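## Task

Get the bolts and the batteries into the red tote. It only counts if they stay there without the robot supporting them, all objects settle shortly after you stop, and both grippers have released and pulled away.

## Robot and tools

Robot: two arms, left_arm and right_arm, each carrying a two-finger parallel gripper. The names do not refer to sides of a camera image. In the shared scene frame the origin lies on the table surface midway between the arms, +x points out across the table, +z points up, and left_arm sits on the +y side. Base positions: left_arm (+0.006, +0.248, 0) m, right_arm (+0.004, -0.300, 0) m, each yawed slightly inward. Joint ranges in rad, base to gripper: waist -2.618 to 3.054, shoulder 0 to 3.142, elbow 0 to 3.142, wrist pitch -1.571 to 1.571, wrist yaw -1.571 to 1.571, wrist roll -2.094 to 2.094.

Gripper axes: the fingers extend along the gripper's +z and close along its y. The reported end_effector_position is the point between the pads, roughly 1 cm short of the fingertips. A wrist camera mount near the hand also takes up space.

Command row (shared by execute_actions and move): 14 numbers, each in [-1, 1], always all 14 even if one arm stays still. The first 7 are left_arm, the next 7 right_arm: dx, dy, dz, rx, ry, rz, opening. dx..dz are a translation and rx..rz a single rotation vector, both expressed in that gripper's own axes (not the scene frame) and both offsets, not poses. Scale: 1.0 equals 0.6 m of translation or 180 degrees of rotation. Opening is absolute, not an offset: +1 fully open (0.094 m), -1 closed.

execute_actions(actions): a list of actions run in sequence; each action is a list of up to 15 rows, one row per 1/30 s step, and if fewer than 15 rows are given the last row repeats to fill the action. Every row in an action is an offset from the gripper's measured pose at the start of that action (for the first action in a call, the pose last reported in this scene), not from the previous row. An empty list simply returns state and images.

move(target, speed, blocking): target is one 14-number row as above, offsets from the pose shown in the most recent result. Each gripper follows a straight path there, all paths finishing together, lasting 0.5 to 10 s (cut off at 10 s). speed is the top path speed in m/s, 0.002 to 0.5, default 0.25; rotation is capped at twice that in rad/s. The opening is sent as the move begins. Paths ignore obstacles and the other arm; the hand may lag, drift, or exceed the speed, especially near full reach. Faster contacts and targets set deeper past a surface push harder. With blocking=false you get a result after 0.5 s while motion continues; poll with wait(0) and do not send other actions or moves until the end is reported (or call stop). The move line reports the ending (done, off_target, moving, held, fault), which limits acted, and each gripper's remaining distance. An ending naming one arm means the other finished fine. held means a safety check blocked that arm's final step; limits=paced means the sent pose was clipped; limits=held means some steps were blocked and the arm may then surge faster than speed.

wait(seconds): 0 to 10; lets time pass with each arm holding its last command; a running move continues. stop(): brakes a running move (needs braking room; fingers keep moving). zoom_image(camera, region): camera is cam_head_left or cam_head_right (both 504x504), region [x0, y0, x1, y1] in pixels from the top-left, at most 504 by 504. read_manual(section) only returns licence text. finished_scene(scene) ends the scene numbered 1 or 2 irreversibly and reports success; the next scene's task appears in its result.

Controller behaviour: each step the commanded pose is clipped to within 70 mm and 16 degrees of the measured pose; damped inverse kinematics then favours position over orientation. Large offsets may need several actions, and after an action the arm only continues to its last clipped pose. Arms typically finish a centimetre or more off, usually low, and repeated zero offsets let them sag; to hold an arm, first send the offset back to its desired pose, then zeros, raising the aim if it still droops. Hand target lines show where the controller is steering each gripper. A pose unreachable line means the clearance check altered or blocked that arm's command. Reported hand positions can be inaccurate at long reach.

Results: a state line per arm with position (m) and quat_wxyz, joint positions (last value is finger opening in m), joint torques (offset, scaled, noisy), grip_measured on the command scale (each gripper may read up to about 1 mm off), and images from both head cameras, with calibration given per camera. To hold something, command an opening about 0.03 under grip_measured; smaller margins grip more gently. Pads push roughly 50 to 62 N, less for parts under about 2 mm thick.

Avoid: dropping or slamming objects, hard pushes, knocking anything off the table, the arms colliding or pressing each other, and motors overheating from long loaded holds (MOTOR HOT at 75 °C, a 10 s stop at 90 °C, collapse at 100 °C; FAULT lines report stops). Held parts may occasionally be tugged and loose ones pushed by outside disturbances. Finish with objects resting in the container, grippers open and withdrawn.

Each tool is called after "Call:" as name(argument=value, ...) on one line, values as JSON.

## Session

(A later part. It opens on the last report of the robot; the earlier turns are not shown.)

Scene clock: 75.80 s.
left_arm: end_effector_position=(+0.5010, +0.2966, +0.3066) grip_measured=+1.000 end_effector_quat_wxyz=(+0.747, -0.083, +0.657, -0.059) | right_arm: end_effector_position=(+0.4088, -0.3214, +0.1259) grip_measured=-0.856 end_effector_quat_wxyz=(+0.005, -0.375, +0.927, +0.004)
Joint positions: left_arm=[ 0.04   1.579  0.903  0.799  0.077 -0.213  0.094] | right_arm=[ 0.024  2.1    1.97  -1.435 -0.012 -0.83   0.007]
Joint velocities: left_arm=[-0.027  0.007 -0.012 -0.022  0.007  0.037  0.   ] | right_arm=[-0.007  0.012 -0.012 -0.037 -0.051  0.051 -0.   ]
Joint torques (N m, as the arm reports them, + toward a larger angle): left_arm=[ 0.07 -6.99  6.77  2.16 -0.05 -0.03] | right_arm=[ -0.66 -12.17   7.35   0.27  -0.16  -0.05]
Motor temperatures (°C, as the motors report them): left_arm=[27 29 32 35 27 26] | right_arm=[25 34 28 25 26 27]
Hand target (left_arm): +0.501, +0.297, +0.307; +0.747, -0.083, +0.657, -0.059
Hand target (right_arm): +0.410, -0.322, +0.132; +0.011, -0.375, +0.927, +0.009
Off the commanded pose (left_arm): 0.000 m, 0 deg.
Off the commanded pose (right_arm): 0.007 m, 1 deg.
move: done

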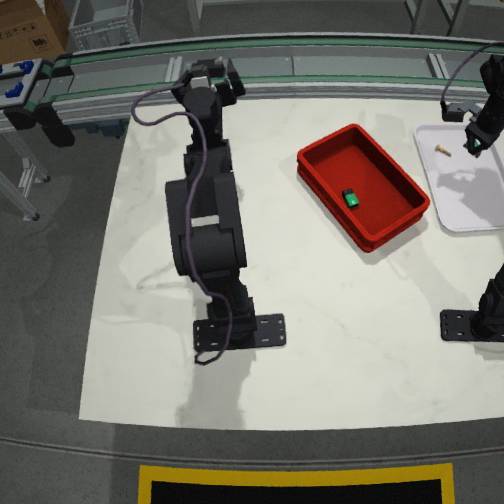

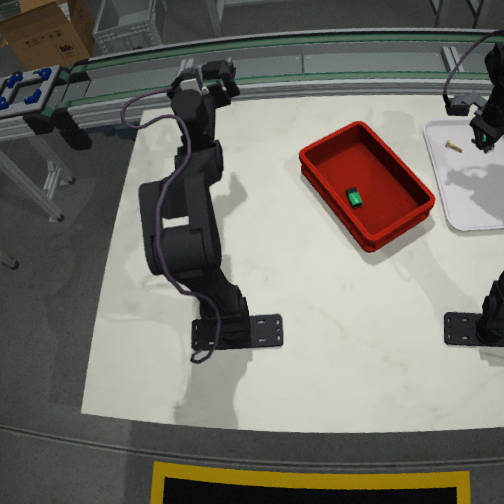

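Call:
move(target=[0,0,0,0,0,0,1,-0.238,0.363,0,0,0,0.06,-1], speed=0.3)

Call:
move(target=[0,0,0,0,0,0,1,0,0,0.14,0,0,0,-1], speed=0.12)

Scene clock: 80.37 s.
left_arm: end_effector_position=(+0.5010, +0.2966, +0.3066) grip_measured=+1.000 end_effector_quat_wxyz=(+0.747, -0.083, +0.657, -0.059) | right_arm: end_effector_position=(+0.3619, -0.0642, +0.1273) grip_measured=-0.856 end_effector_quat_wxyz=(+0.005, -0.294, +0.956, +0.005)
Joint positions: left_arm=[ 0.04   1.579  0.903  0.799  0.077 -0.213  0.094] | right_arm=[ 0.662  2.208  2.147 -1.497 -0.007 -0.019  0.007]
Joint velocities: left_arm=[ 0.012  0.002  0.007  0.051 -0.007 -0.022  0.   ] | right_arm=[ 0.002 -0.002  0.002 -0.037  0.037 -0.022 -0.   ]
Joint torques (N m, as the arm reports them, + toward a larger angle): left_arm=[ 0.07 -7.01  6.77  2.16 -0.05 -0.03] | right_arm=[ -0.62 -12.73   7.73   0.3    0.04   0.1 ]
Motor temperatures (°C, as the motors report them): left_arm=[27 29 32 35 27 26] | right_arm=[25 34 28 25 26 27]
Hand target (left_arm): +0.501, +0.297, +0.307; +0.747, -0.083, +0.657, -0.059
Hand target (right_arm): +0.366, -0.066, +0.133; +0.011, -0.286, +0.958, +0.004
Off the commanded pose (left_arm): 0.000 m, 0 deg.
Off the commanded pose (right_arm): 0.003 m, 1 deg.
move: done

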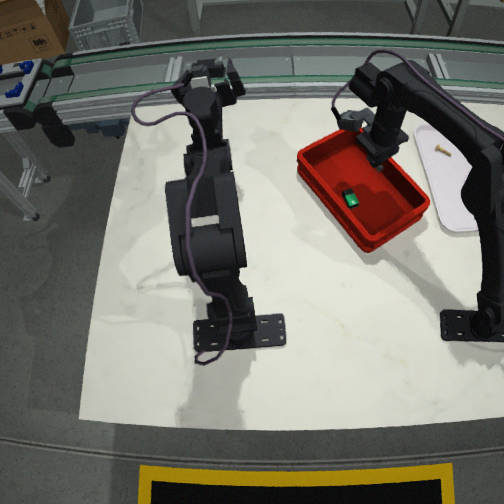

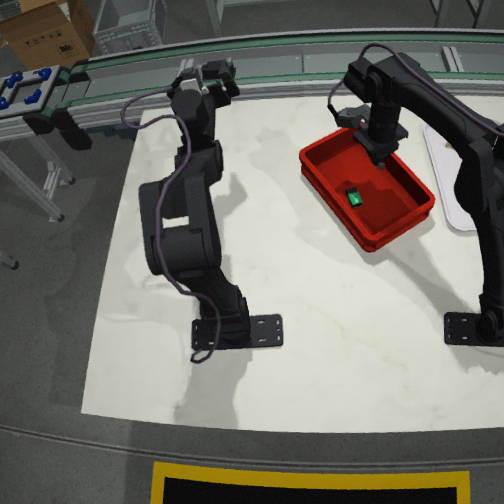

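Scene clock: 81.67 s.
left_arm: end_effector_position=(+0.5010, +0.2966, +0.3066) grip_measured=+1.000 end_effector_quat_wxyz=(+0.747, -0.083, +0.657, -0.059) | right_arm: end_effector_position=(+0.3627, -0.0637, +0.0469) grip_measured=-0.856 end_effector_quat_wxyz=(+0.004, -0.294, +0.956, +0.005)
Joint positions: left_arm=[ 0.04   1.579  0.903  0.799  0.077 -0.213  0.094] | right_arm=[ 0.662  2.208  1.827 -1.179 -0.007 -0.019  0.007]
Joint velocities: left_arm=[ 0.002  0.002 -0.012 -0.051 -0.007 -0.022  0.   ] | right_arm=[-0.002  0.017 -0.007 -0.022  0.007 -0.007  0.   ]
Joint torques (N m, as the arm reports them, + toward a larger angle): left_arm=[ 0.08 -7.    6.78  2.17 -0.05 -0.04] | right_arm=[  0.42 -12.93   4.39   0.56  -0.03   0.05]
Motor temperatures (°C, as the motors report them): left_arm=[27 29 32 35 27 26] | right_arm=[25 34 28 25 26 27]
Hand target (left_arm): +0.501, +0.297, +0.307; +0.747, -0.083, +0.657, -0.059
Hand target (right_arm): +0.362, -0.062, +0.043; +0.005, -0.294, +0.956, +0.005
Off the commanded pose (left_arm): 0.000 m, 0 deg.
Off the commanded pose (right_arm): 0.004 m, 0 deg.
move: done

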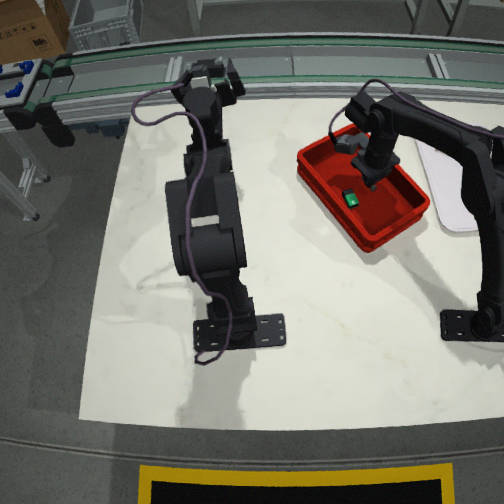

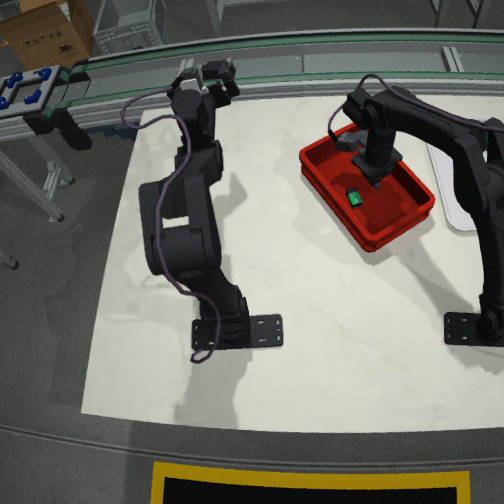

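Call:
move(target=[0,0,0,0,0,0,1,0,0.012,0.042,0,0,0,-1], speed=0.06)

Call:
move(target=[0,0,0,0,0,0,1,0,0,0,0,0,0,-0.5])

Call:
move(target=[0,0,0,0,0,0,1,0,0,-0.17,0,0,0,-0.5])

Scene clock: 84.93 s.
left_arm: end_effector_position=(+0.5010, +0.2966, +0.3066) grip_measured=+1.000 end_effector_quat_wxyz=(+0.747, -0.083, +0.657, -0.059) | right_arm: end_effector_position=(+0.3589, -0.0606, +0.0248) grip_measured=-0.856 end_effector_quat_wxyz=(-0.000, -0.294, +0.956, +0.003)
Joint positions: left_arm=[ 0.04   1.579  0.903  0.799  0.077 -0.213  0.094] | right_arm=[ 0.673  2.229  1.772 -1.113 -0.006 -0.009  0.007]
Joint velocities: left_arm=[-0.017  0.007  0.022 -0.007  0.051 -0.051  0.   ] | right_arm=[-0.002 -0.017 -0.007  0.051  0.037 -0.051  0.   ]
Joint torques (N m, as the arm reports them, + toward a larger angle): left_arm=[ 0.08 -7.    6.77  2.17 -0.05 -0.03] | right_arm=[  0.62 -13.18   4.43   0.59  -0.03   0.06]
Motor temperatures (°C, as the motors report them): left_arm=[27 29 32 35 27 26] | right_arm=[25 34 28 25 26 27]
Hand target (left_arm): +0.501, +0.297, +0.307; +0.747, -0.083, +0.657, -0.059
Hand target (right_arm): +0.359, -0.057, +0.022; +0.004, -0.294, +0.956, +0.005
Off the commanded pose (left_arm): 0.000 m, 0 deg.
Off the commanded pose (right_arm): 0.004 m, 1 deg.
move: done

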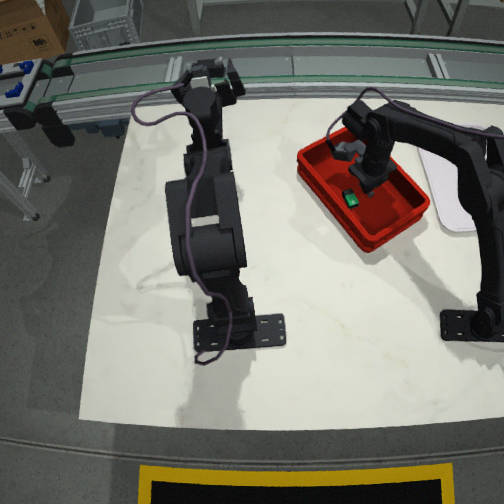

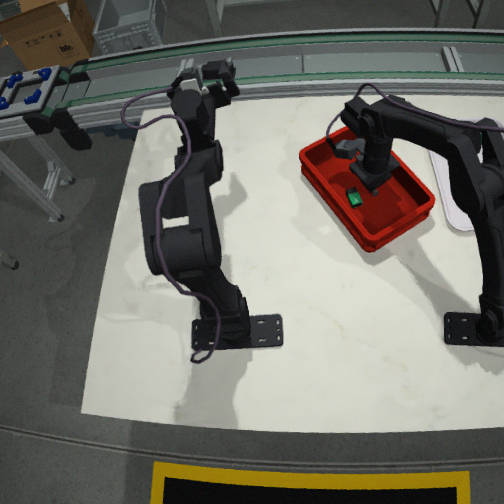

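Scene clock: 85.43 s.
left_arm: end_effector_position=(+0.5010, +0.2966, +0.3066) grip_measured=+1.000 end_effector_quat_wxyz=(+0.747, -0.083, +0.657, -0.059) | right_arm: end_effector_position=(+0.3588, -0.0605, +0.0248) grip_measured=-0.503 end_effector_quat_wxyz=(-0.001, -0.294, +0.956, +0.004)
Joint positions: left_arm=[ 0.04   1.579  0.903  0.799  0.077 -0.213  0.094] | right_arm=[ 0.673  2.229  1.772 -1.113 -0.007 -0.009  0.023]
Joint velocities: left_arm=[ 0.002  0.007  0.017  0.022 -0.051  0.051  0.   ] | right_arm=[-0.002 -0.007 -0.002  0.007 -0.022 -0.051 -0.   ]
Joint torques (N m, as the arm reports them, + toward a larger angle): left_arm=[ 0.07 -7.    6.79  2.17 -0.05 -0.03] | right_arm=[  0.04 -13.41   5.2    0.41  -0.02   0.  ]
Motor temperatures (°C, as the motors report them): left_arm=[27 29 32 35 27 26] | right_arm=[25 34 28 25 26 27]
Hand target (left_arm): +0.501, +0.297, +0.307; +0.747, -0.083, +0.657, -0.059
Hand target (right_arm): +0.359, -0.061, +0.025; -0.001, -0.294, +0.956, +0.003
Off the commanded pose (left_arm): 0.000 m, 0 deg.
Off the commanded pose (right_arm): 0.000 m, 0 deg.
move: done

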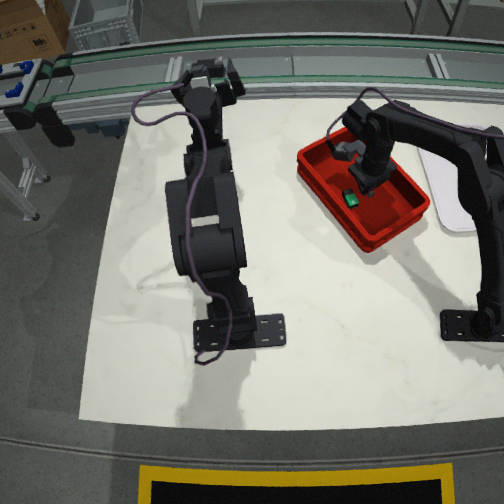

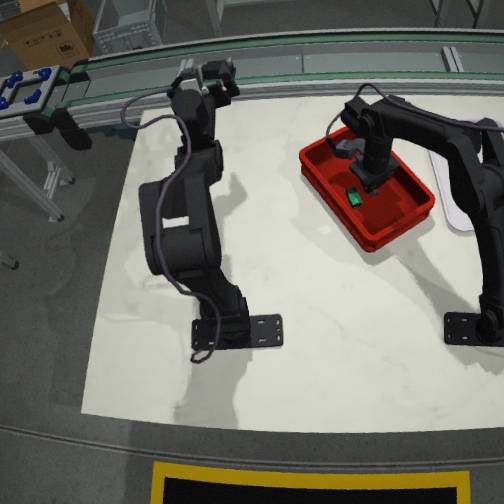

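Scene clock: 86.63 s.
left_arm: end_effector_position=(+0.5010, +0.2966, +0.3066) grip_measured=+1.000 end_effector_quat_wxyz=(+0.747, -0.083, +0.657, -0.059) | right_arm: end_effector_position=(+0.3564, -0.0621, +0.1216) grip_measured=-0.503 end_effector_quat_wxyz=(-0.005, -0.294, +0.956, +0.002)
Joint positions: left_arm=[ 0.04   1.579  0.903  0.799  0.077 -0.213  0.094] | right_arm=[ 0.673  2.213  2.131 -1.497 -0.007 -0.009  0.023]
Joint velocities: left_arm=[-0.007 -0.017 -0.007 -0.037 -0.051 -0.022  0.   ] | right_arm=[-0.012  0.002 -0.007 -0.007 -0.007 -0.037 -0.   ]
Joint torques (N m, as the arm reports them, + toward a larger angle): left_arm=[ 0.07 -7.    6.77  2.17 -0.05 -0.03] | right_arm=[ -0.46 -12.85   7.41   0.24  -0.02  -0.04]
Motor temperatures (°C, as the motors report them): left_arm=[27 29 32 35 27 26] | right_arm=[25 34 28 25 26 27]
Hand target (left_arm): +0.501, +0.297, +0.307; +0.747, -0.083, +0.657, -0.059
Hand target (right_arm): +0.360, -0.063, +0.127; -0.000, -0.294, +0.956, +0.004
Off the commanded pose (left_arm): 0.000 m, 0 deg.
Off the commanded pose (right_arm): 0.006 m, 1 deg.
move: done

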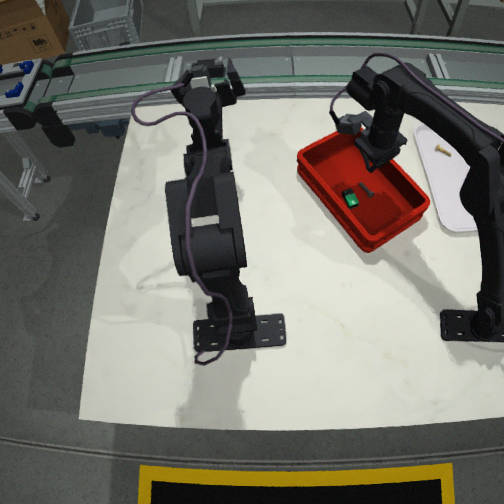

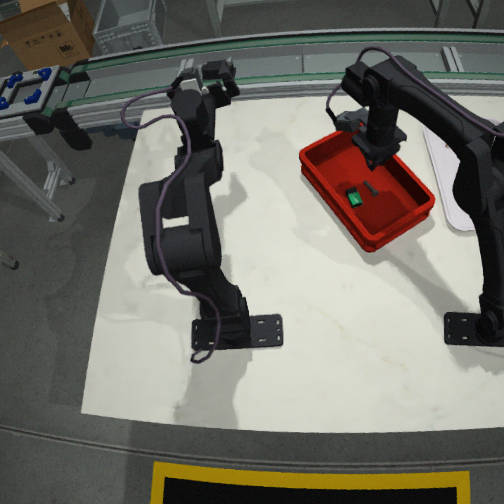

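Call:
move(target=[0,0,0,0,0,0,1,0.038,-0.465,0.03,-0.025,-0.137,-0.114,0.4], speed=0.3)

Scene clock: 93.83 s.
left_arm: end_effector_position=(+0.5010, +0.2966, +0.3066) grip_measured=+1.000 end_effector_quat_wxyz=(+0.747, -0.083, +0.657, -0.059) | right_arm: end_effector_position=(+0.4864, -0.3116, +0.0897) grip_measured=+0.397 end_effector_quat_wxyz=(+0.177, -0.442, +0.875, +0.094)
Joint positions: left_arm=[ 0.04   1.579  0.903  0.799  0.077 -0.213  0.094] | right_arm=[-0.072  2.233  1.976 -1.128 -0.36  -1.058  0.066]
Joint velocities: left_arm=[ 0.002 -0.012  0.007  0.022 -0.007 -0.037  0.   ] | right_arm=[-0.007 -0.002  0.007 -0.007  0.007  0.022  0.   ]
Joint torques (N m, as the arm reports them, + toward a larger angle): left_arm=[ 0.07 -7.    6.77  2.17 -0.05 -0.04] | right_arm=[  0.56 -13.31   7.91   0.57  -0.45  -0.06]
Motor temperatures (°C, as the motors report them): left_arm=[27 29 32 36 27 26] | right_arm=[25 34 28 25 26 27]
Hand target (left_arm): +0.501, +0.297, +0.307; +0.747, -0.083, +0.657, -0.059
Hand target (right_arm): +0.488, -0.305, +0.096; +0.184, -0.449, +0.869, +0.102
Off the commanded pose (left_arm): 0.000 m, 0 deg.
Off the commanded pose (right_arm): 0.016 m, 2 deg.
move: off_target (right_arm)

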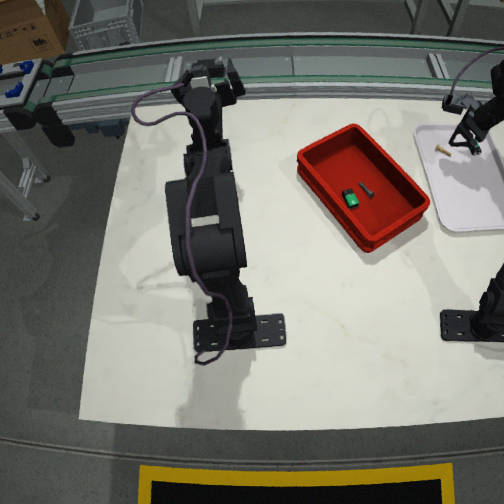

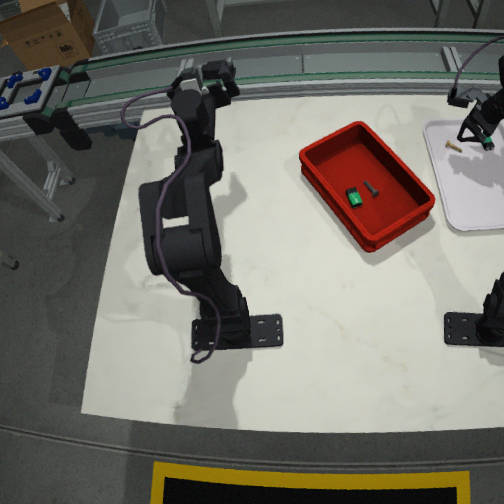

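Call:
execute_actions(actions=[])

Scene clock: 103.87 s.
left_arm: end_effector_position=(+0.5010, +0.2966, +0.3066) grip_measured=+1.000 end_effector_quat_wxyz=(+0.747, -0.083, +0.657, -0.059) | right_arm: end_effector_position=(+0.4859, -0.3112, +0.0897) grip_measured=+0.397 end_effector_quat_wxyz=(+0.176, -0.443, +0.874, +0.095)
Joint positions: left_arm=[ 0.04   1.579  0.903  0.799  0.077 -0.213  0.094] | right_arm=[-0.072  2.233  1.976 -1.131 -0.362 -1.061  0.066]
Joint velocities: left_arm=[ 0.002  0.007  0.017 -0.037  0.022  0.007  0.   ] | right_arm=[-0.017 -0.012  0.007 -0.022  0.007  0.022  0.   ]
Joint torques (N m, as the arm reports them, + toward a larger angle): left_arm=[ 0.07 -7.    6.77  2.16 -0.06 -0.03] | right_arm=[  0.58 -13.27   7.88   0.59  -0.42  -0.05]
Motor temperatures (°C, as the motors report them): left_arm=[27 29 32 36 27 26] | right_arm=[25 35 28 25 26 27]
Hand target (left_arm): +0.501, +0.297, +0.307; +0.747, -0.083, +0.657, -0.059
Hand target (right_arm): +0.489, -0.305, +0.096; +0.184, -0.449, +0.869, +0.102
Off the commanded pose (left_arm): 0.000 m, 0 deg.
Off the commanded pose (right_arm): 0.016 m, 2 deg.

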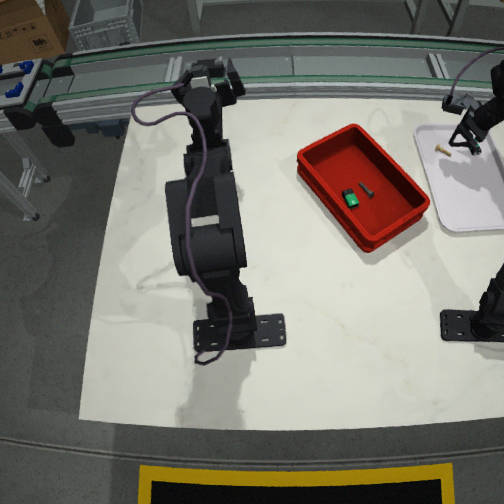

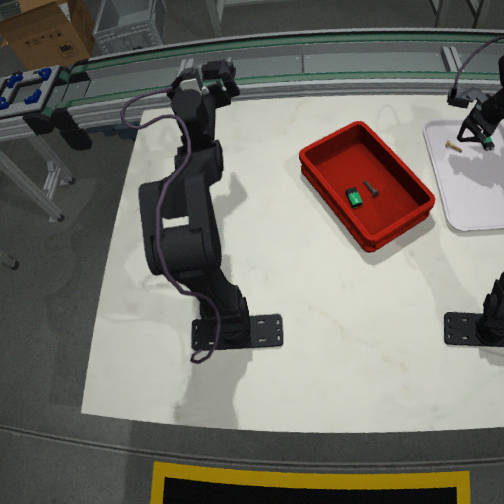

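Call:
move(target=[0,0,0,0,0,0,1,0.021,-0.007,0.087,0,0,0,0.2], speed=0.1)

Call:
zoom_image(camera="cam_head_left", region=[374,110,504,240])

Scene clock: 107.37 s.
left_arm: end_effector_position=(+0.5010, +0.2966, +0.3066) grip_measured=+1.000 end_effector_quat_wxyz=(+0.747, -0.083, +0.657, -0.059) | right_arm: end_effector_position=(+0.4943, -0.3097, +0.0380) grip_measured=+0.203 end_effector_quat_wxyz=(+0.175, -0.443, +0.875, +0.093)
Joint positions: left_arm=[ 0.04   1.579  0.903  0.799  0.077 -0.213  0.094] | right_arm=[-0.064  2.292  1.871 -0.963 -0.355 -1.052  0.057]
Joint velocities: left_arm=[ 0.007 -0.012 -0.007 -0.037  0.11  -0.037  0.   ] | right_arm=[-0.007  0.007 -0.002  0.022  0.022  0.022 -0.   ]
Joint torques (N m, as the arm reports them, + toward a larger angle): left_arm=[ 0.07 -7.    6.78  2.17 -0.06 -0.03] | right_arm=[  0.78 -14.41   4.7    0.87  -0.26   0.1 ]
Motor temperatures (°C, as the motors report them): left_arm=[27 29 32 36 27 26] | right_arm=[25 35 28 25 26 27]
Hand target (left_arm): +0.501, +0.297, +0.307; +0.747, -0.083, +0.657, -0.059
Hand target (right_arm): +0.494, -0.305, +0.037; +0.176, -0.442, +0.874, +0.096
Off the commanded pose (left_arm): 0.000 m, 0 deg.
Off the commanded pose (right_arm): 0.004 m, 0 deg.
move: done

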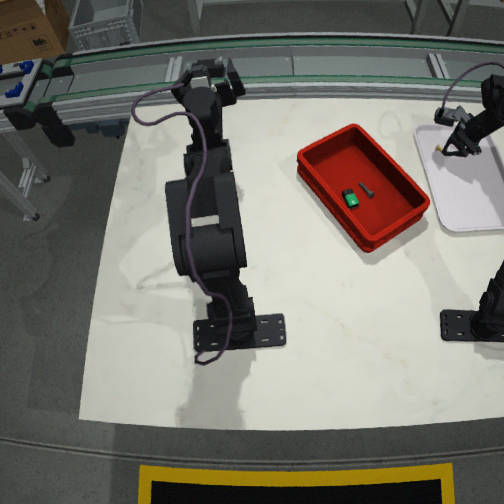

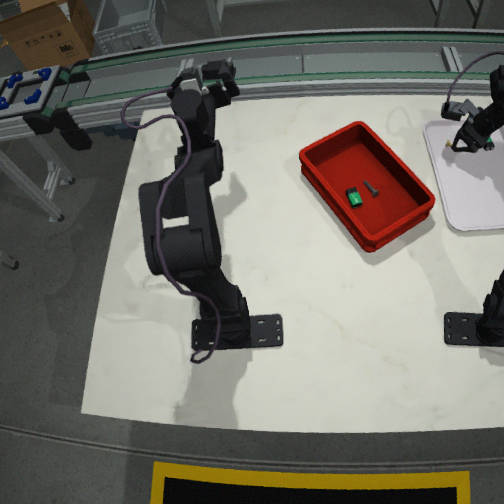

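Region (374, 110, 504, 240) of cam_head_left's 504x504 image, scaled by 3.877, with more detail than that image has.

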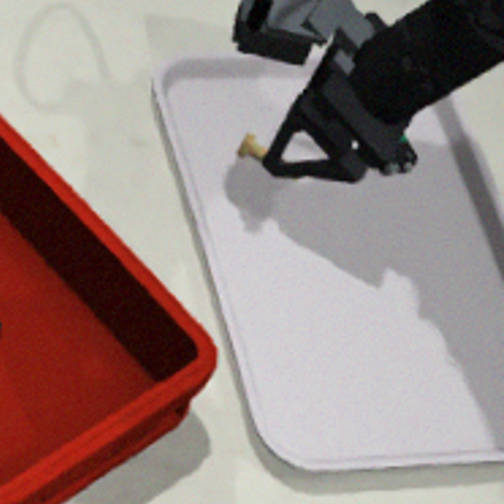

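Call:
move(target=[0,0,0,0,0,0,1,0.014,0.002,0.033,0,0,0,0.2], speed=0.06)

Call:
execute_actions(actions=[[[0,0,0,0,0,0,1,0,0,0,0,0,0,-1]],[[0,0,0,0,0,0,1,0,0,0,0,0,0,-1]]])

Scene clock: 111.63 s.
left_arm: end_effector_position=(+0.5010, +0.2966, +0.3066) grip_measured=+1.000 end_effector_quat_wxyz=(+0.747, -0.083, +0.657, -0.059) | right_arm: end_effector_position=(+0.4947, -0.3104, +0.0215) grip_measured=+0.203 end_effector_quat_wxyz=(+0.176, -0.443, +0.874, +0.090)
Joint positions: left_arm=[ 0.04   1.579  0.903  0.799  0.077 -0.213  0.094] | right_arm=[-0.064  2.303  1.822 -0.897 -0.351 -1.052  0.057]
Joint velocities: left_arm=[ 0.007 -0.002 -0.002 -0.022 -0.022 -0.051  0.   ] | right_arm=[ 0.002 -0.022 -0.012  0.095  0.051  0.022 -0.001]
Joint torques (N m, as the arm reports them, + toward a larger angle): left_arm=[ 0.06 -7.    6.77  2.17 -0.06 -0.03] | right_arm=[  0.23 -13.81   4.41   0.9   -0.26   0.02]
Motor temperatures (°C, as the motors report them): left_arm=[27 29 32 36 27 26] | right_arm=[25 35 28 25 26 27]
Hand target (left_arm): +0.501, +0.297, +0.307; +0.747, -0.083, +0.657, -0.059
Hand target (right_arm): +0.493, -0.308, +0.017; +0.175, -0.443, +0.875, +0.093
Off the commanded pose (left_arm): 0.000 m, 0 deg.
Off the commanded pose (right_arm): 0.005 m, 0 deg.
move: done

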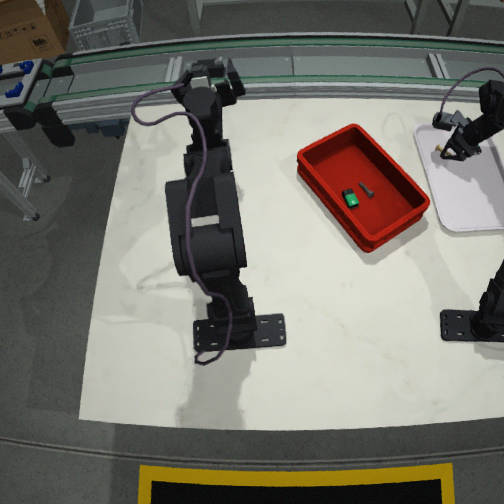

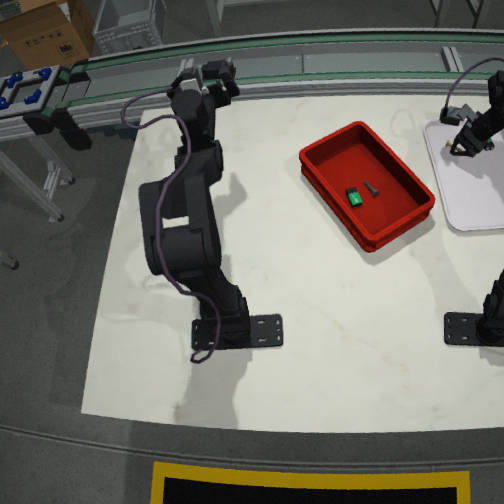

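Scene clock: 112.63 s.
left_arm: end_effector_position=(+0.5010, +0.2966, +0.3066) grip_measured=+1.000 end_effector_quat_wxyz=(+0.747, -0.083, +0.657, -0.059) | right_arm: end_effector_position=(+0.4947, -0.3113, +0.0212) grip_measured=-0.877 end_effector_quat_wxyz=(+0.175, -0.443, +0.875, +0.087)
Joint positions: left_arm=[ 0.04   1.579  0.903  0.799  0.077 -0.213  0.094] | right_arm=[-0.064  2.303  1.822 -0.897 -0.345 -1.052  0.006]
Joint velocities: left_arm=[-0.012 -0.007  0.007 -0.007  0.066  0.007  0.   ] | right_arm=[ 0.002 -0.012 -0.007  0.022  0.022 -0.051  0.   ]
Joint torques (N m, as the arm reports them, + toward a larger angle): left_arm=[ 0.08 -7.    6.77  2.16 -0.05 -0.03] | right_arm=[  0.02 -14.2    5.47   0.8   -0.23   0.01]
Motor temperatures (°C, as the motors report them): left_arm=[27 29 32 37 27 26] | right_arm=[25 35 28 25 26 27]
Hand target (left_arm): +0.501, +0.297, +0.307; +0.747, -0.083, +0.657, -0.059
Hand target (right_arm): +0.495, -0.311, +0.021; +0.175, -0.443, +0.875, +0.088
Off the commanded pose (left_arm): 0.000 m, 0 deg.
Off the commanded pose (right_arm): 0.000 m, 0 deg.

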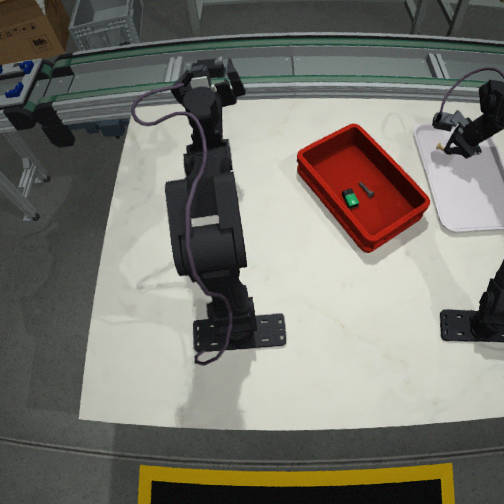

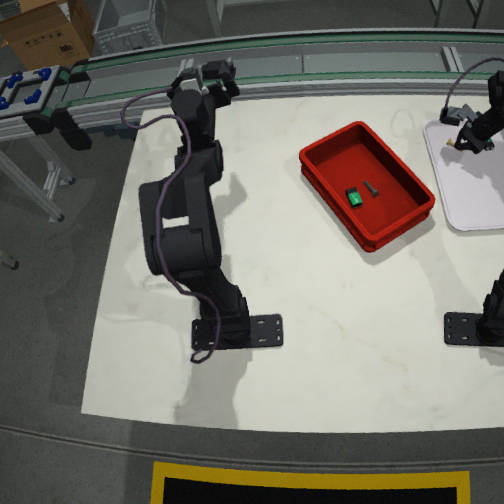

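Call:
move(target=[0,0,0,0,0,0,1,-0.072,0.084,-0.168,0,0,0,-1], speed=0.2)

Scene clock: 118.63 s.
left_arm: end_effector_position=(+0.5010, +0.2966, +0.3066) grip_measured=+1.000 end_effector_quat_wxyz=(+0.747, -0.083, +0.657, -0.059) | right_arm: end_effector_position=(+0.4524, -0.2854, +0.1160) grip_measured=-0.877 end_effector_quat_wxyz=(+0.164, -0.442, +0.877, +0.091)
Joint positions: left_arm=[ 0.04   1.579  0.903  0.799  0.077 -0.213  0.094] | right_arm=[-0.014  2.078  1.843 -1.149 -0.329 -1.002  0.006]
Joint velocities: left_arm=[ 0.002 -0.012 -0.017  0.007 -0.066 -0.051  0.   ] | right_arm=[-0.022  0.007 -0.002 -0.066  0.037  0.037 -0.   ]
Joint torques (N m, as the arm reports them, + toward a larger angle): left_arm=[ 0.08 -6.99  6.78  2.17 -0.05 -0.03] | right_arm=[  0.56 -14.16   7.71   0.6   -0.26   0.08]
Motor temperatures (°C, as the motors report them): left_arm=[27 29 32 37 27 26] | right_arm=[25 35 28 25 26 27]
Hand target (left_arm): +0.501, +0.297, +0.307; +0.747, -0.083, +0.657, -0.059
Hand target (right_arm): +0.454, -0.282, +0.131; +0.176, -0.443, +0.875, +0.087
Off the commanded pose (left_arm): 0.000 m, 0 deg.
Off the commanded pose (right_arm): 0.016 m, 1 deg.
move: off_target (right_arm)

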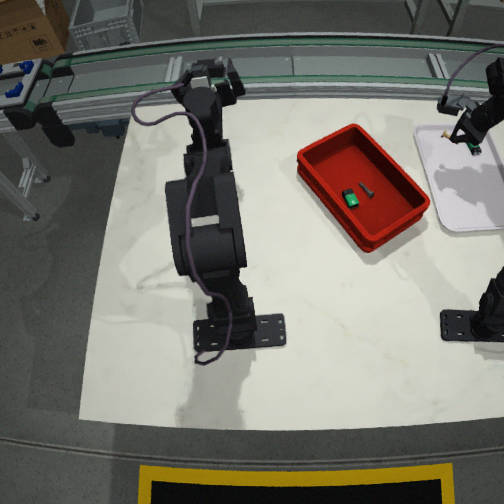

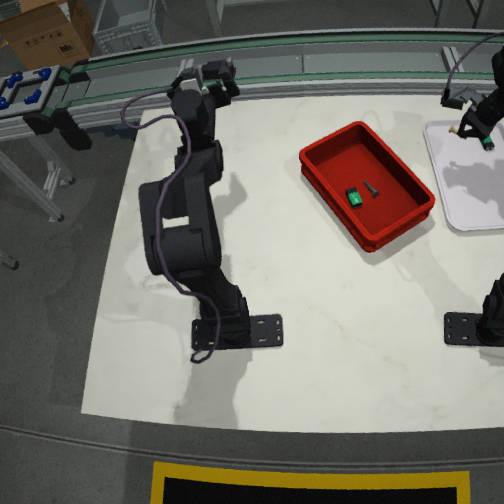

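Call:
move(target=[0,0,0,0,0,0,1,-0.112,0.408,0.026,0,0,0,-1], speed=0.3)

Scene clock: 122.57 s.
left_arm: end_effector_position=(+0.5010, +0.2966, +0.3066) grip_measured=+1.000 end_effector_quat_wxyz=(+0.747, -0.083, +0.657, -0.059) | right_arm: end_effector_position=(+0.2988, -0.0858, +0.1270) grip_measured=-0.877 end_effector_quat_wxyz=(+0.154, -0.446, +0.877, +0.088)
Joint positions: left_arm=[ 0.04   1.579  0.903  0.799  0.077 -0.213  0.094] | right_arm=[ 0.638  1.62   1.293 -0.918 -0.149 -0.364  0.006]
Joint velocities: left_arm=[ 0.002 -0.002 -0.002  0.007  0.022  0.022  0.   ] | right_arm=[-0.002 -0.022 -0.017  0.022  0.007 -0.022 -0.001]
Joint torques (N m, as the arm reports them, + toward a larger angle): left_arm=[ 0.08 -6.99  6.78  2.16 -0.05 -0.03] | right_arm=[  0.01 -10.4    4.8    1.25  -0.13   0.06]
Motor temperatures (°C, as the motors report them): left_arm=[27 29 32 37 27 26] | right_arm=[25 35 28 25 26 27]
Hand target (left_arm): +0.501, +0.297, +0.307; +0.747, -0.083, +0.657, -0.059
Hand target (right_arm): +0.299, -0.086, +0.133; +0.168, -0.441, +0.877, +0.089
Off the commanded pose (left_arm): 0.000 m, 0 deg.
Off the commanded pose (right_arm): 0.004 m, 1 deg.
move: done

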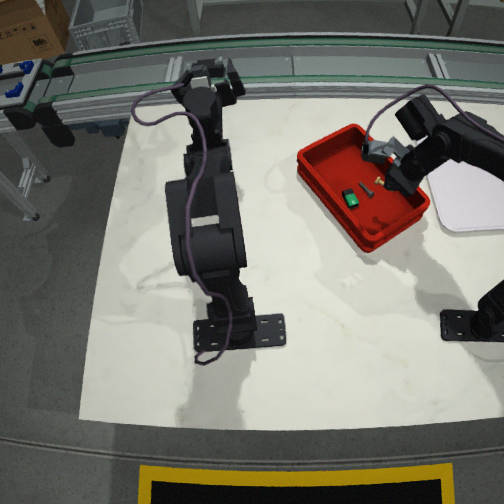

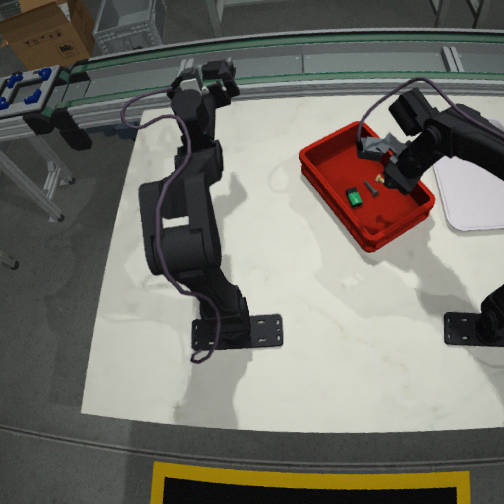

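Down 0.105 (x·.35, z·.937).

Call:
move(target=[0,0,0,0,0,0,1,0.064,-0.003,0.164,0,0,0,-1], speed=0.1)

Scene clock: 125.83 s.
left_arm: end_effector_position=(+0.5010, +0.2966, +0.3066) grip_measured=+1.000 end_effector_quat_wxyz=(+0.747, -0.083, +0.657, -0.059) | right_arm: end_effector_position=(+0.2998, -0.0854, +0.0274) grip_measured=-0.877 end_effector_quat_wxyz=(+0.157, -0.445, +0.877, +0.088)
Joint positions: left_arm=[ 0.04   1.579  0.903  0.799  0.077 -0.213  0.094] | right_arm=[ 0.638  1.728  0.997 -0.507 -0.148 -0.361  0.006]
Joint velocities: left_arm=[ 0.012  0.012  0.017 -0.022 -0.037  0.022  0.   ] | right_arm=[ 0.017  0.002 -0.002  0.081 -0.007 -0.081  0.   ]
Joint torques (N m, as the arm reports them, + toward a larger angle): left_arm=[ 0.07 -7.    6.77  2.17 -0.05 -0.04] | right_arm=[ 0.44 -7.82  3.99  1.23 -0.1   0.02]
Motor temperatures (°C, as the motors report them): left_arm=[27 29 32 37 27 26] | right_arm=[25 35 28 26 26 27]
Hand target (left_arm): +0.501, +0.297, +0.307; +0.747, -0.083, +0.657, -0.059
Hand target (right_arm): +0.297, -0.085, +0.022; +0.154, -0.446, +0.877, +0.088
Off the commanded pose (left_arm): 0.000 m, 0 deg.
Off the commanded pose (right_arm): 0.007 m, 0 deg.
move: done

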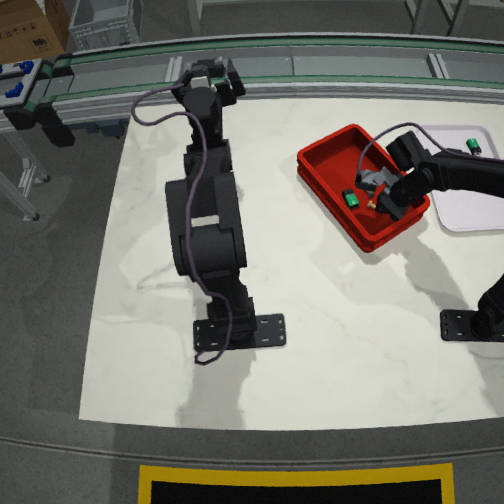

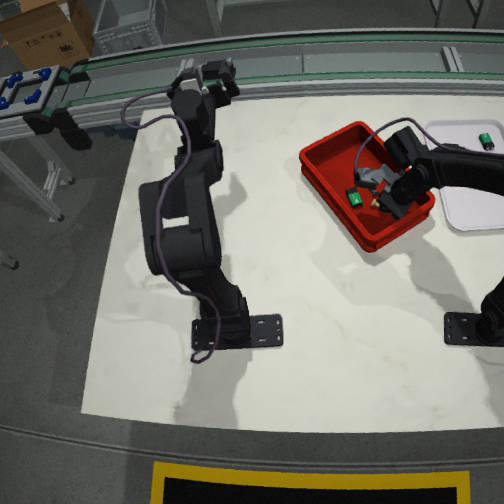

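Call:
execute_actions(actions=[[[0,0,0,0,0,0,1,0.003,0,0.008,0,0,0,-1]],[[0,0,0,0,0,0,1,0,0,0,0,0,0,-0.5]]])

Call:
move(target=[0,0,0,0,0,0,1,-0.065,0.003,-0.172,0,0,0,-0.5], speed=0.2)

Scene clock: 129.60 s.
left_arm: end_effector_position=(+0.5010, +0.2966, +0.3066) grip_measured=+1.000 end_effector_quat_wxyz=(+0.747, -0.083, +0.657, -0.059) | right_arm: end_effector_position=(+0.3008, -0.0849, +0.0278) grip_measured=-0.503 end_effector_quat_wxyz=(+0.160, -0.445, +0.877, +0.088)
Joint positions: left_arm=[ 0.04   1.579  0.903  0.799  0.077 -0.213  0.094] | right_arm=[ 0.638  1.728  0.997 -0.502 -0.147 -0.361  0.023]
Joint velocities: left_arm=[-0.002  0.002  0.017 -0.007  0.007  0.051  0.   ] | right_arm=[ 0.002  0.012 -0.007 -0.095  0.051 -0.007 -0.001]
Joint torques (N m, as the arm reports them, + toward a larger angle): left_arm=[ 0.07 -7.    6.76  2.17 -0.05 -0.03] | right_arm=[ 0.03 -8.55  5.22  1.09 -0.1   0.  ]
Motor temperatures (°C, as the motors report them): left_arm=[27 29 32 37 27 26] | right_arm=[25 34 28 26 26 27]
Hand target (left_arm): +0.501, +0.297, +0.307; +0.747, -0.083, +0.657, -0.059
Hand target (right_arm): +0.301, -0.085, +0.028; +0.160, -0.445, +0.877, +0.088
Off the commanded pose (left_arm): 0.000 m, 0 deg.
Off the commanded pose (right_arm): 0.000 m, 0 deg.

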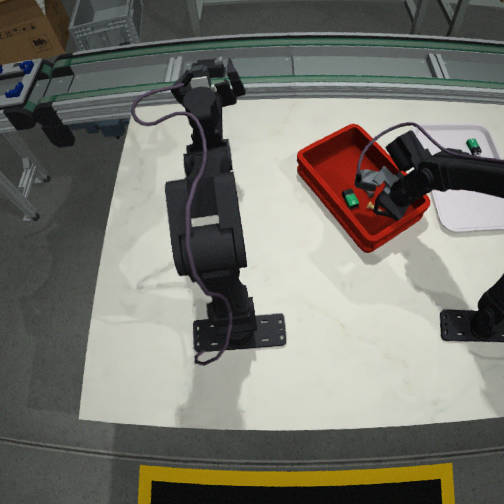

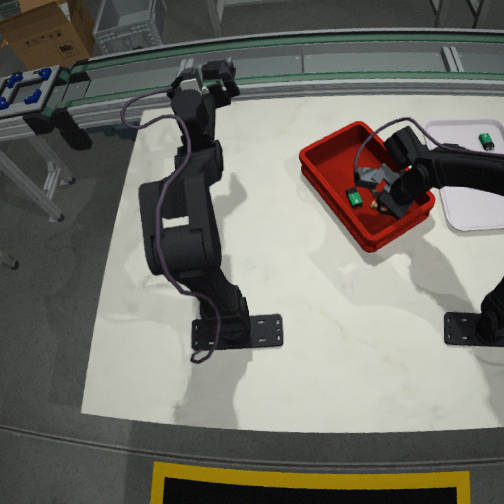

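Scene clock: 130.87 s.
left_arm: end_effector_position=(+0.5010, +0.2966, +0.3066) grip_measured=+1.000 end_effector_quat_wxyz=(+0.747, -0.083, +0.657, -0.059) | right_arm: end_effector_position=(+0.2975, -0.0870, +0.1270) grip_measured=-0.503 end_effector_quat_wxyz=(+0.149, -0.445, +0.879, +0.087)
Joint positions: left_arm=[ 0.04   1.579  0.903  0.799  0.077 -0.213  0.094] | right_arm=[ 0.638  1.622  1.299 -0.932 -0.147 -0.361  0.023]
Joint velocities: left_arm=[ 0.007 -0.012 -0.002  0.022  0.007 -0.022  0.   ] | right_arm=[-0.032  0.007  0.002 -0.037 -0.037  0.037  0.001]
Joint torques (N m, as the arm reports them, + toward a larger angle): left_arm=[ 0.07 -7.    6.77  2.16 -0.05 -0.03] | right_arm=[-0.55 -9.13  7.85  0.91 -0.11 -0.05]
Motor temperatures (°C, as the motors report them): left_arm=[27 29 32 37 27 26] | right_arm=[25 34 28 26 26 27]
Hand target (left_arm): +0.501, +0.297, +0.307; +0.747, -0.083, +0.657, -0.059
Hand target (right_arm): +0.301, -0.087, +0.138; +0.160, -0.445, +0.877, +0.088
Off the commanded pose (left_arm): 0.000 m, 0 deg.
Off the commanded pose (right_arm): 0.012 m, 1 deg.
move: off_target (right_arm)

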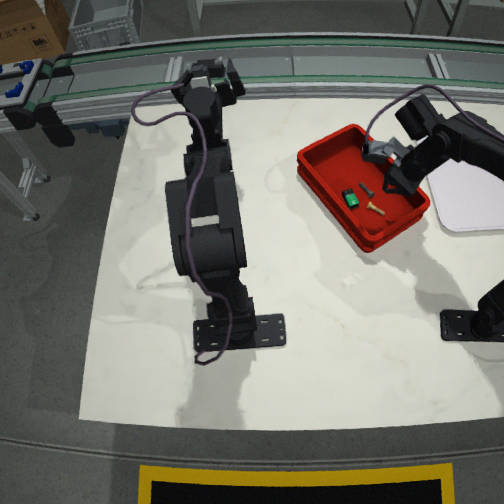

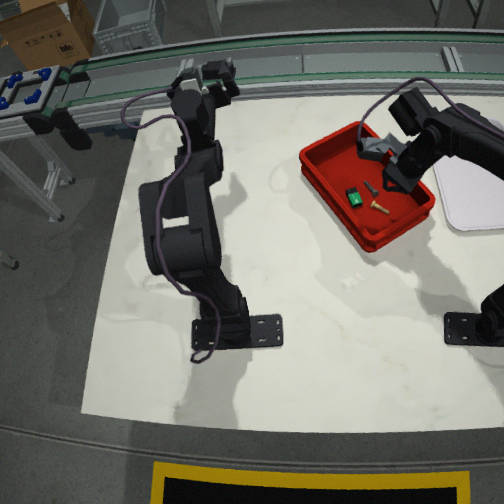

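Call:
move(target=[0,0,0,0,0,0,1,0.207,-0.595,-0.04,0.072,-0.025,0.22,0.5], speed=0.3)

Scene clock: 135.83 s.
left_arm: end_effector_position=(+0.5010, +0.2966, +0.3066) grip_measured=+1.000 end_effector_quat_wxyz=(+0.747, -0.083, +0.657, -0.059) | right_arm: end_effector_position=(+0.5034, -0.4008, +0.0864) grip_measured=+0.497 end_effector_quat_wxyz=(+0.179, -0.099, +0.978, +0.045)
Joint positions: left_arm=[ 0.04   1.579  0.903  0.799  0.077 -0.213  0.094] | right_arm=[-0.191  2.232  1.962 -0.994 -0.214 -0.443  0.07 ]
Joint velocities: left_arm=[ 0.012  0.002  0.002 -0.051  0.037  0.037  0.   ] | right_arm=[ 0.012 -0.017 -0.022 -0.081 -0.051 -0.022  0.   ]
Joint torques (N m, as the arm reports them, + toward a larger angle): left_arm=[ 0.08 -7.    6.78  2.17 -0.05 -0.03] | right_arm=[  0.43 -13.7    8.15   0.82  -0.28   0.07]
Motor temperatures (°C, as the motors report them): left_arm=[27 29 32 37 27 26] | right_arm=[25 34 28 26 26 27]
Hand target (left_arm): +0.501, +0.297, +0.307; +0.747, -0.083, +0.657, -0.059
Hand target (right_arm): +0.507, -0.397, +0.094; +0.186, -0.098, +0.976, +0.051
Off the commanded pose (left_arm): 0.000 m, 0 deg.
Off the commanded pose (right_arm): 0.016 m, 2 deg.
move: off_target (right_arm)

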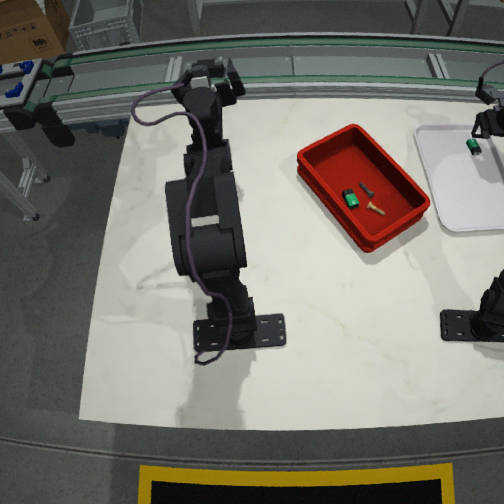

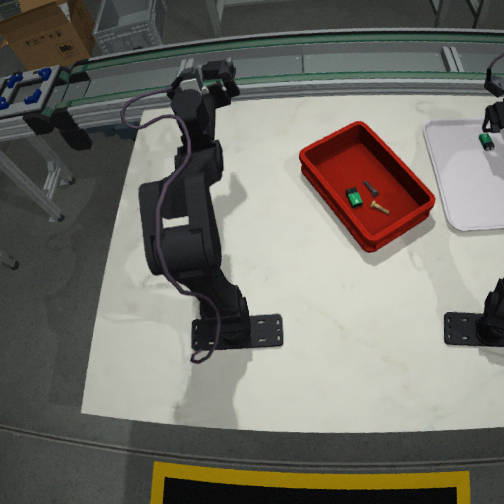

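Call:
move(target=[0,0,0,0,0,0,1,0.011,-0.006,0.06,0.017,0,0,0.5], speed=0.1)

Call:
zoom_image(camera="cam_head_left", region=[374,80,504,210])

Scene clock: 140.07 s.
left_arm: end_effector_position=(+0.5010, +0.2966, +0.3066) grip_measured=+1.000 end_effector_quat_wxyz=(+0.747, -0.083, +0.657, -0.059) | right_arm: end_effector_position=(+0.5097, -0.4031, +0.0527) grip_measured=+0.497 end_effector_quat_wxyz=(+0.180, -0.095, +0.979, +0.019)
Joint positions: left_arm=[ 0.04   1.579  0.903  0.799  0.077 -0.213  0.094] | right_arm=[-0.173  2.253  1.862 -0.851 -0.159 -0.424  0.07 ]
Joint velocities: left_arm=[-0.017 -0.007 -0.012 -0.022 -0.007  0.007  0.   ] | right_arm=[-0.007  0.007 -0.007 -0.066 -0.007  0.081 -0.001]
Joint torques (N m, as the arm reports them, + toward a larger angle): left_arm=[ 0.06 -7.    6.77  2.16 -0.05 -0.03] | right_arm=[  0.62 -14.28   4.9    1.17  -0.1    0.07]
Motor temperatures (°C, as the motors report them): left_arm=[27 29 32 38 27 26] | right_arm=[25 35 28 26 26 27]
Hand target (left_arm): +0.501, +0.297, +0.307; +0.747, -0.083, +0.657, -0.059
Hand target (right_arm): +0.511, -0.400, +0.051; +0.182, -0.094, +0.979, +0.019
Off the commanded pose (left_arm): 0.000 m, 0 deg.
Off the commanded pose (right_arm): 0.003 m, 0 deg.
move: done

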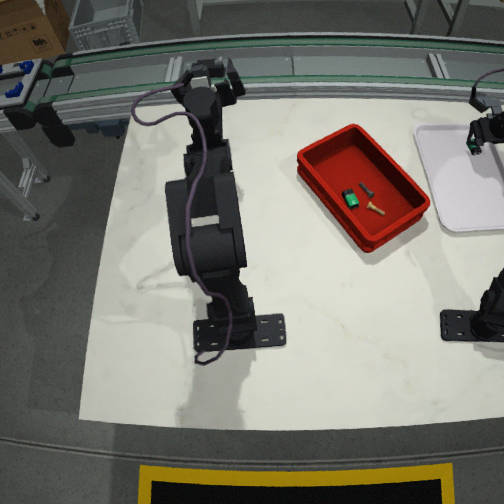

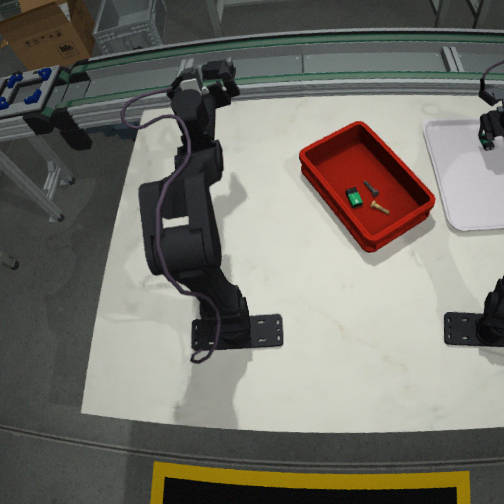

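Region (374, 80, 504, 210) of cam_head_left's 504x504 image, scaled by 3.877, with more detail than that image has.

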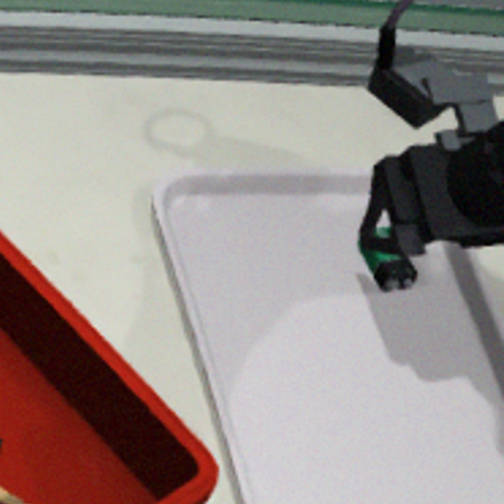

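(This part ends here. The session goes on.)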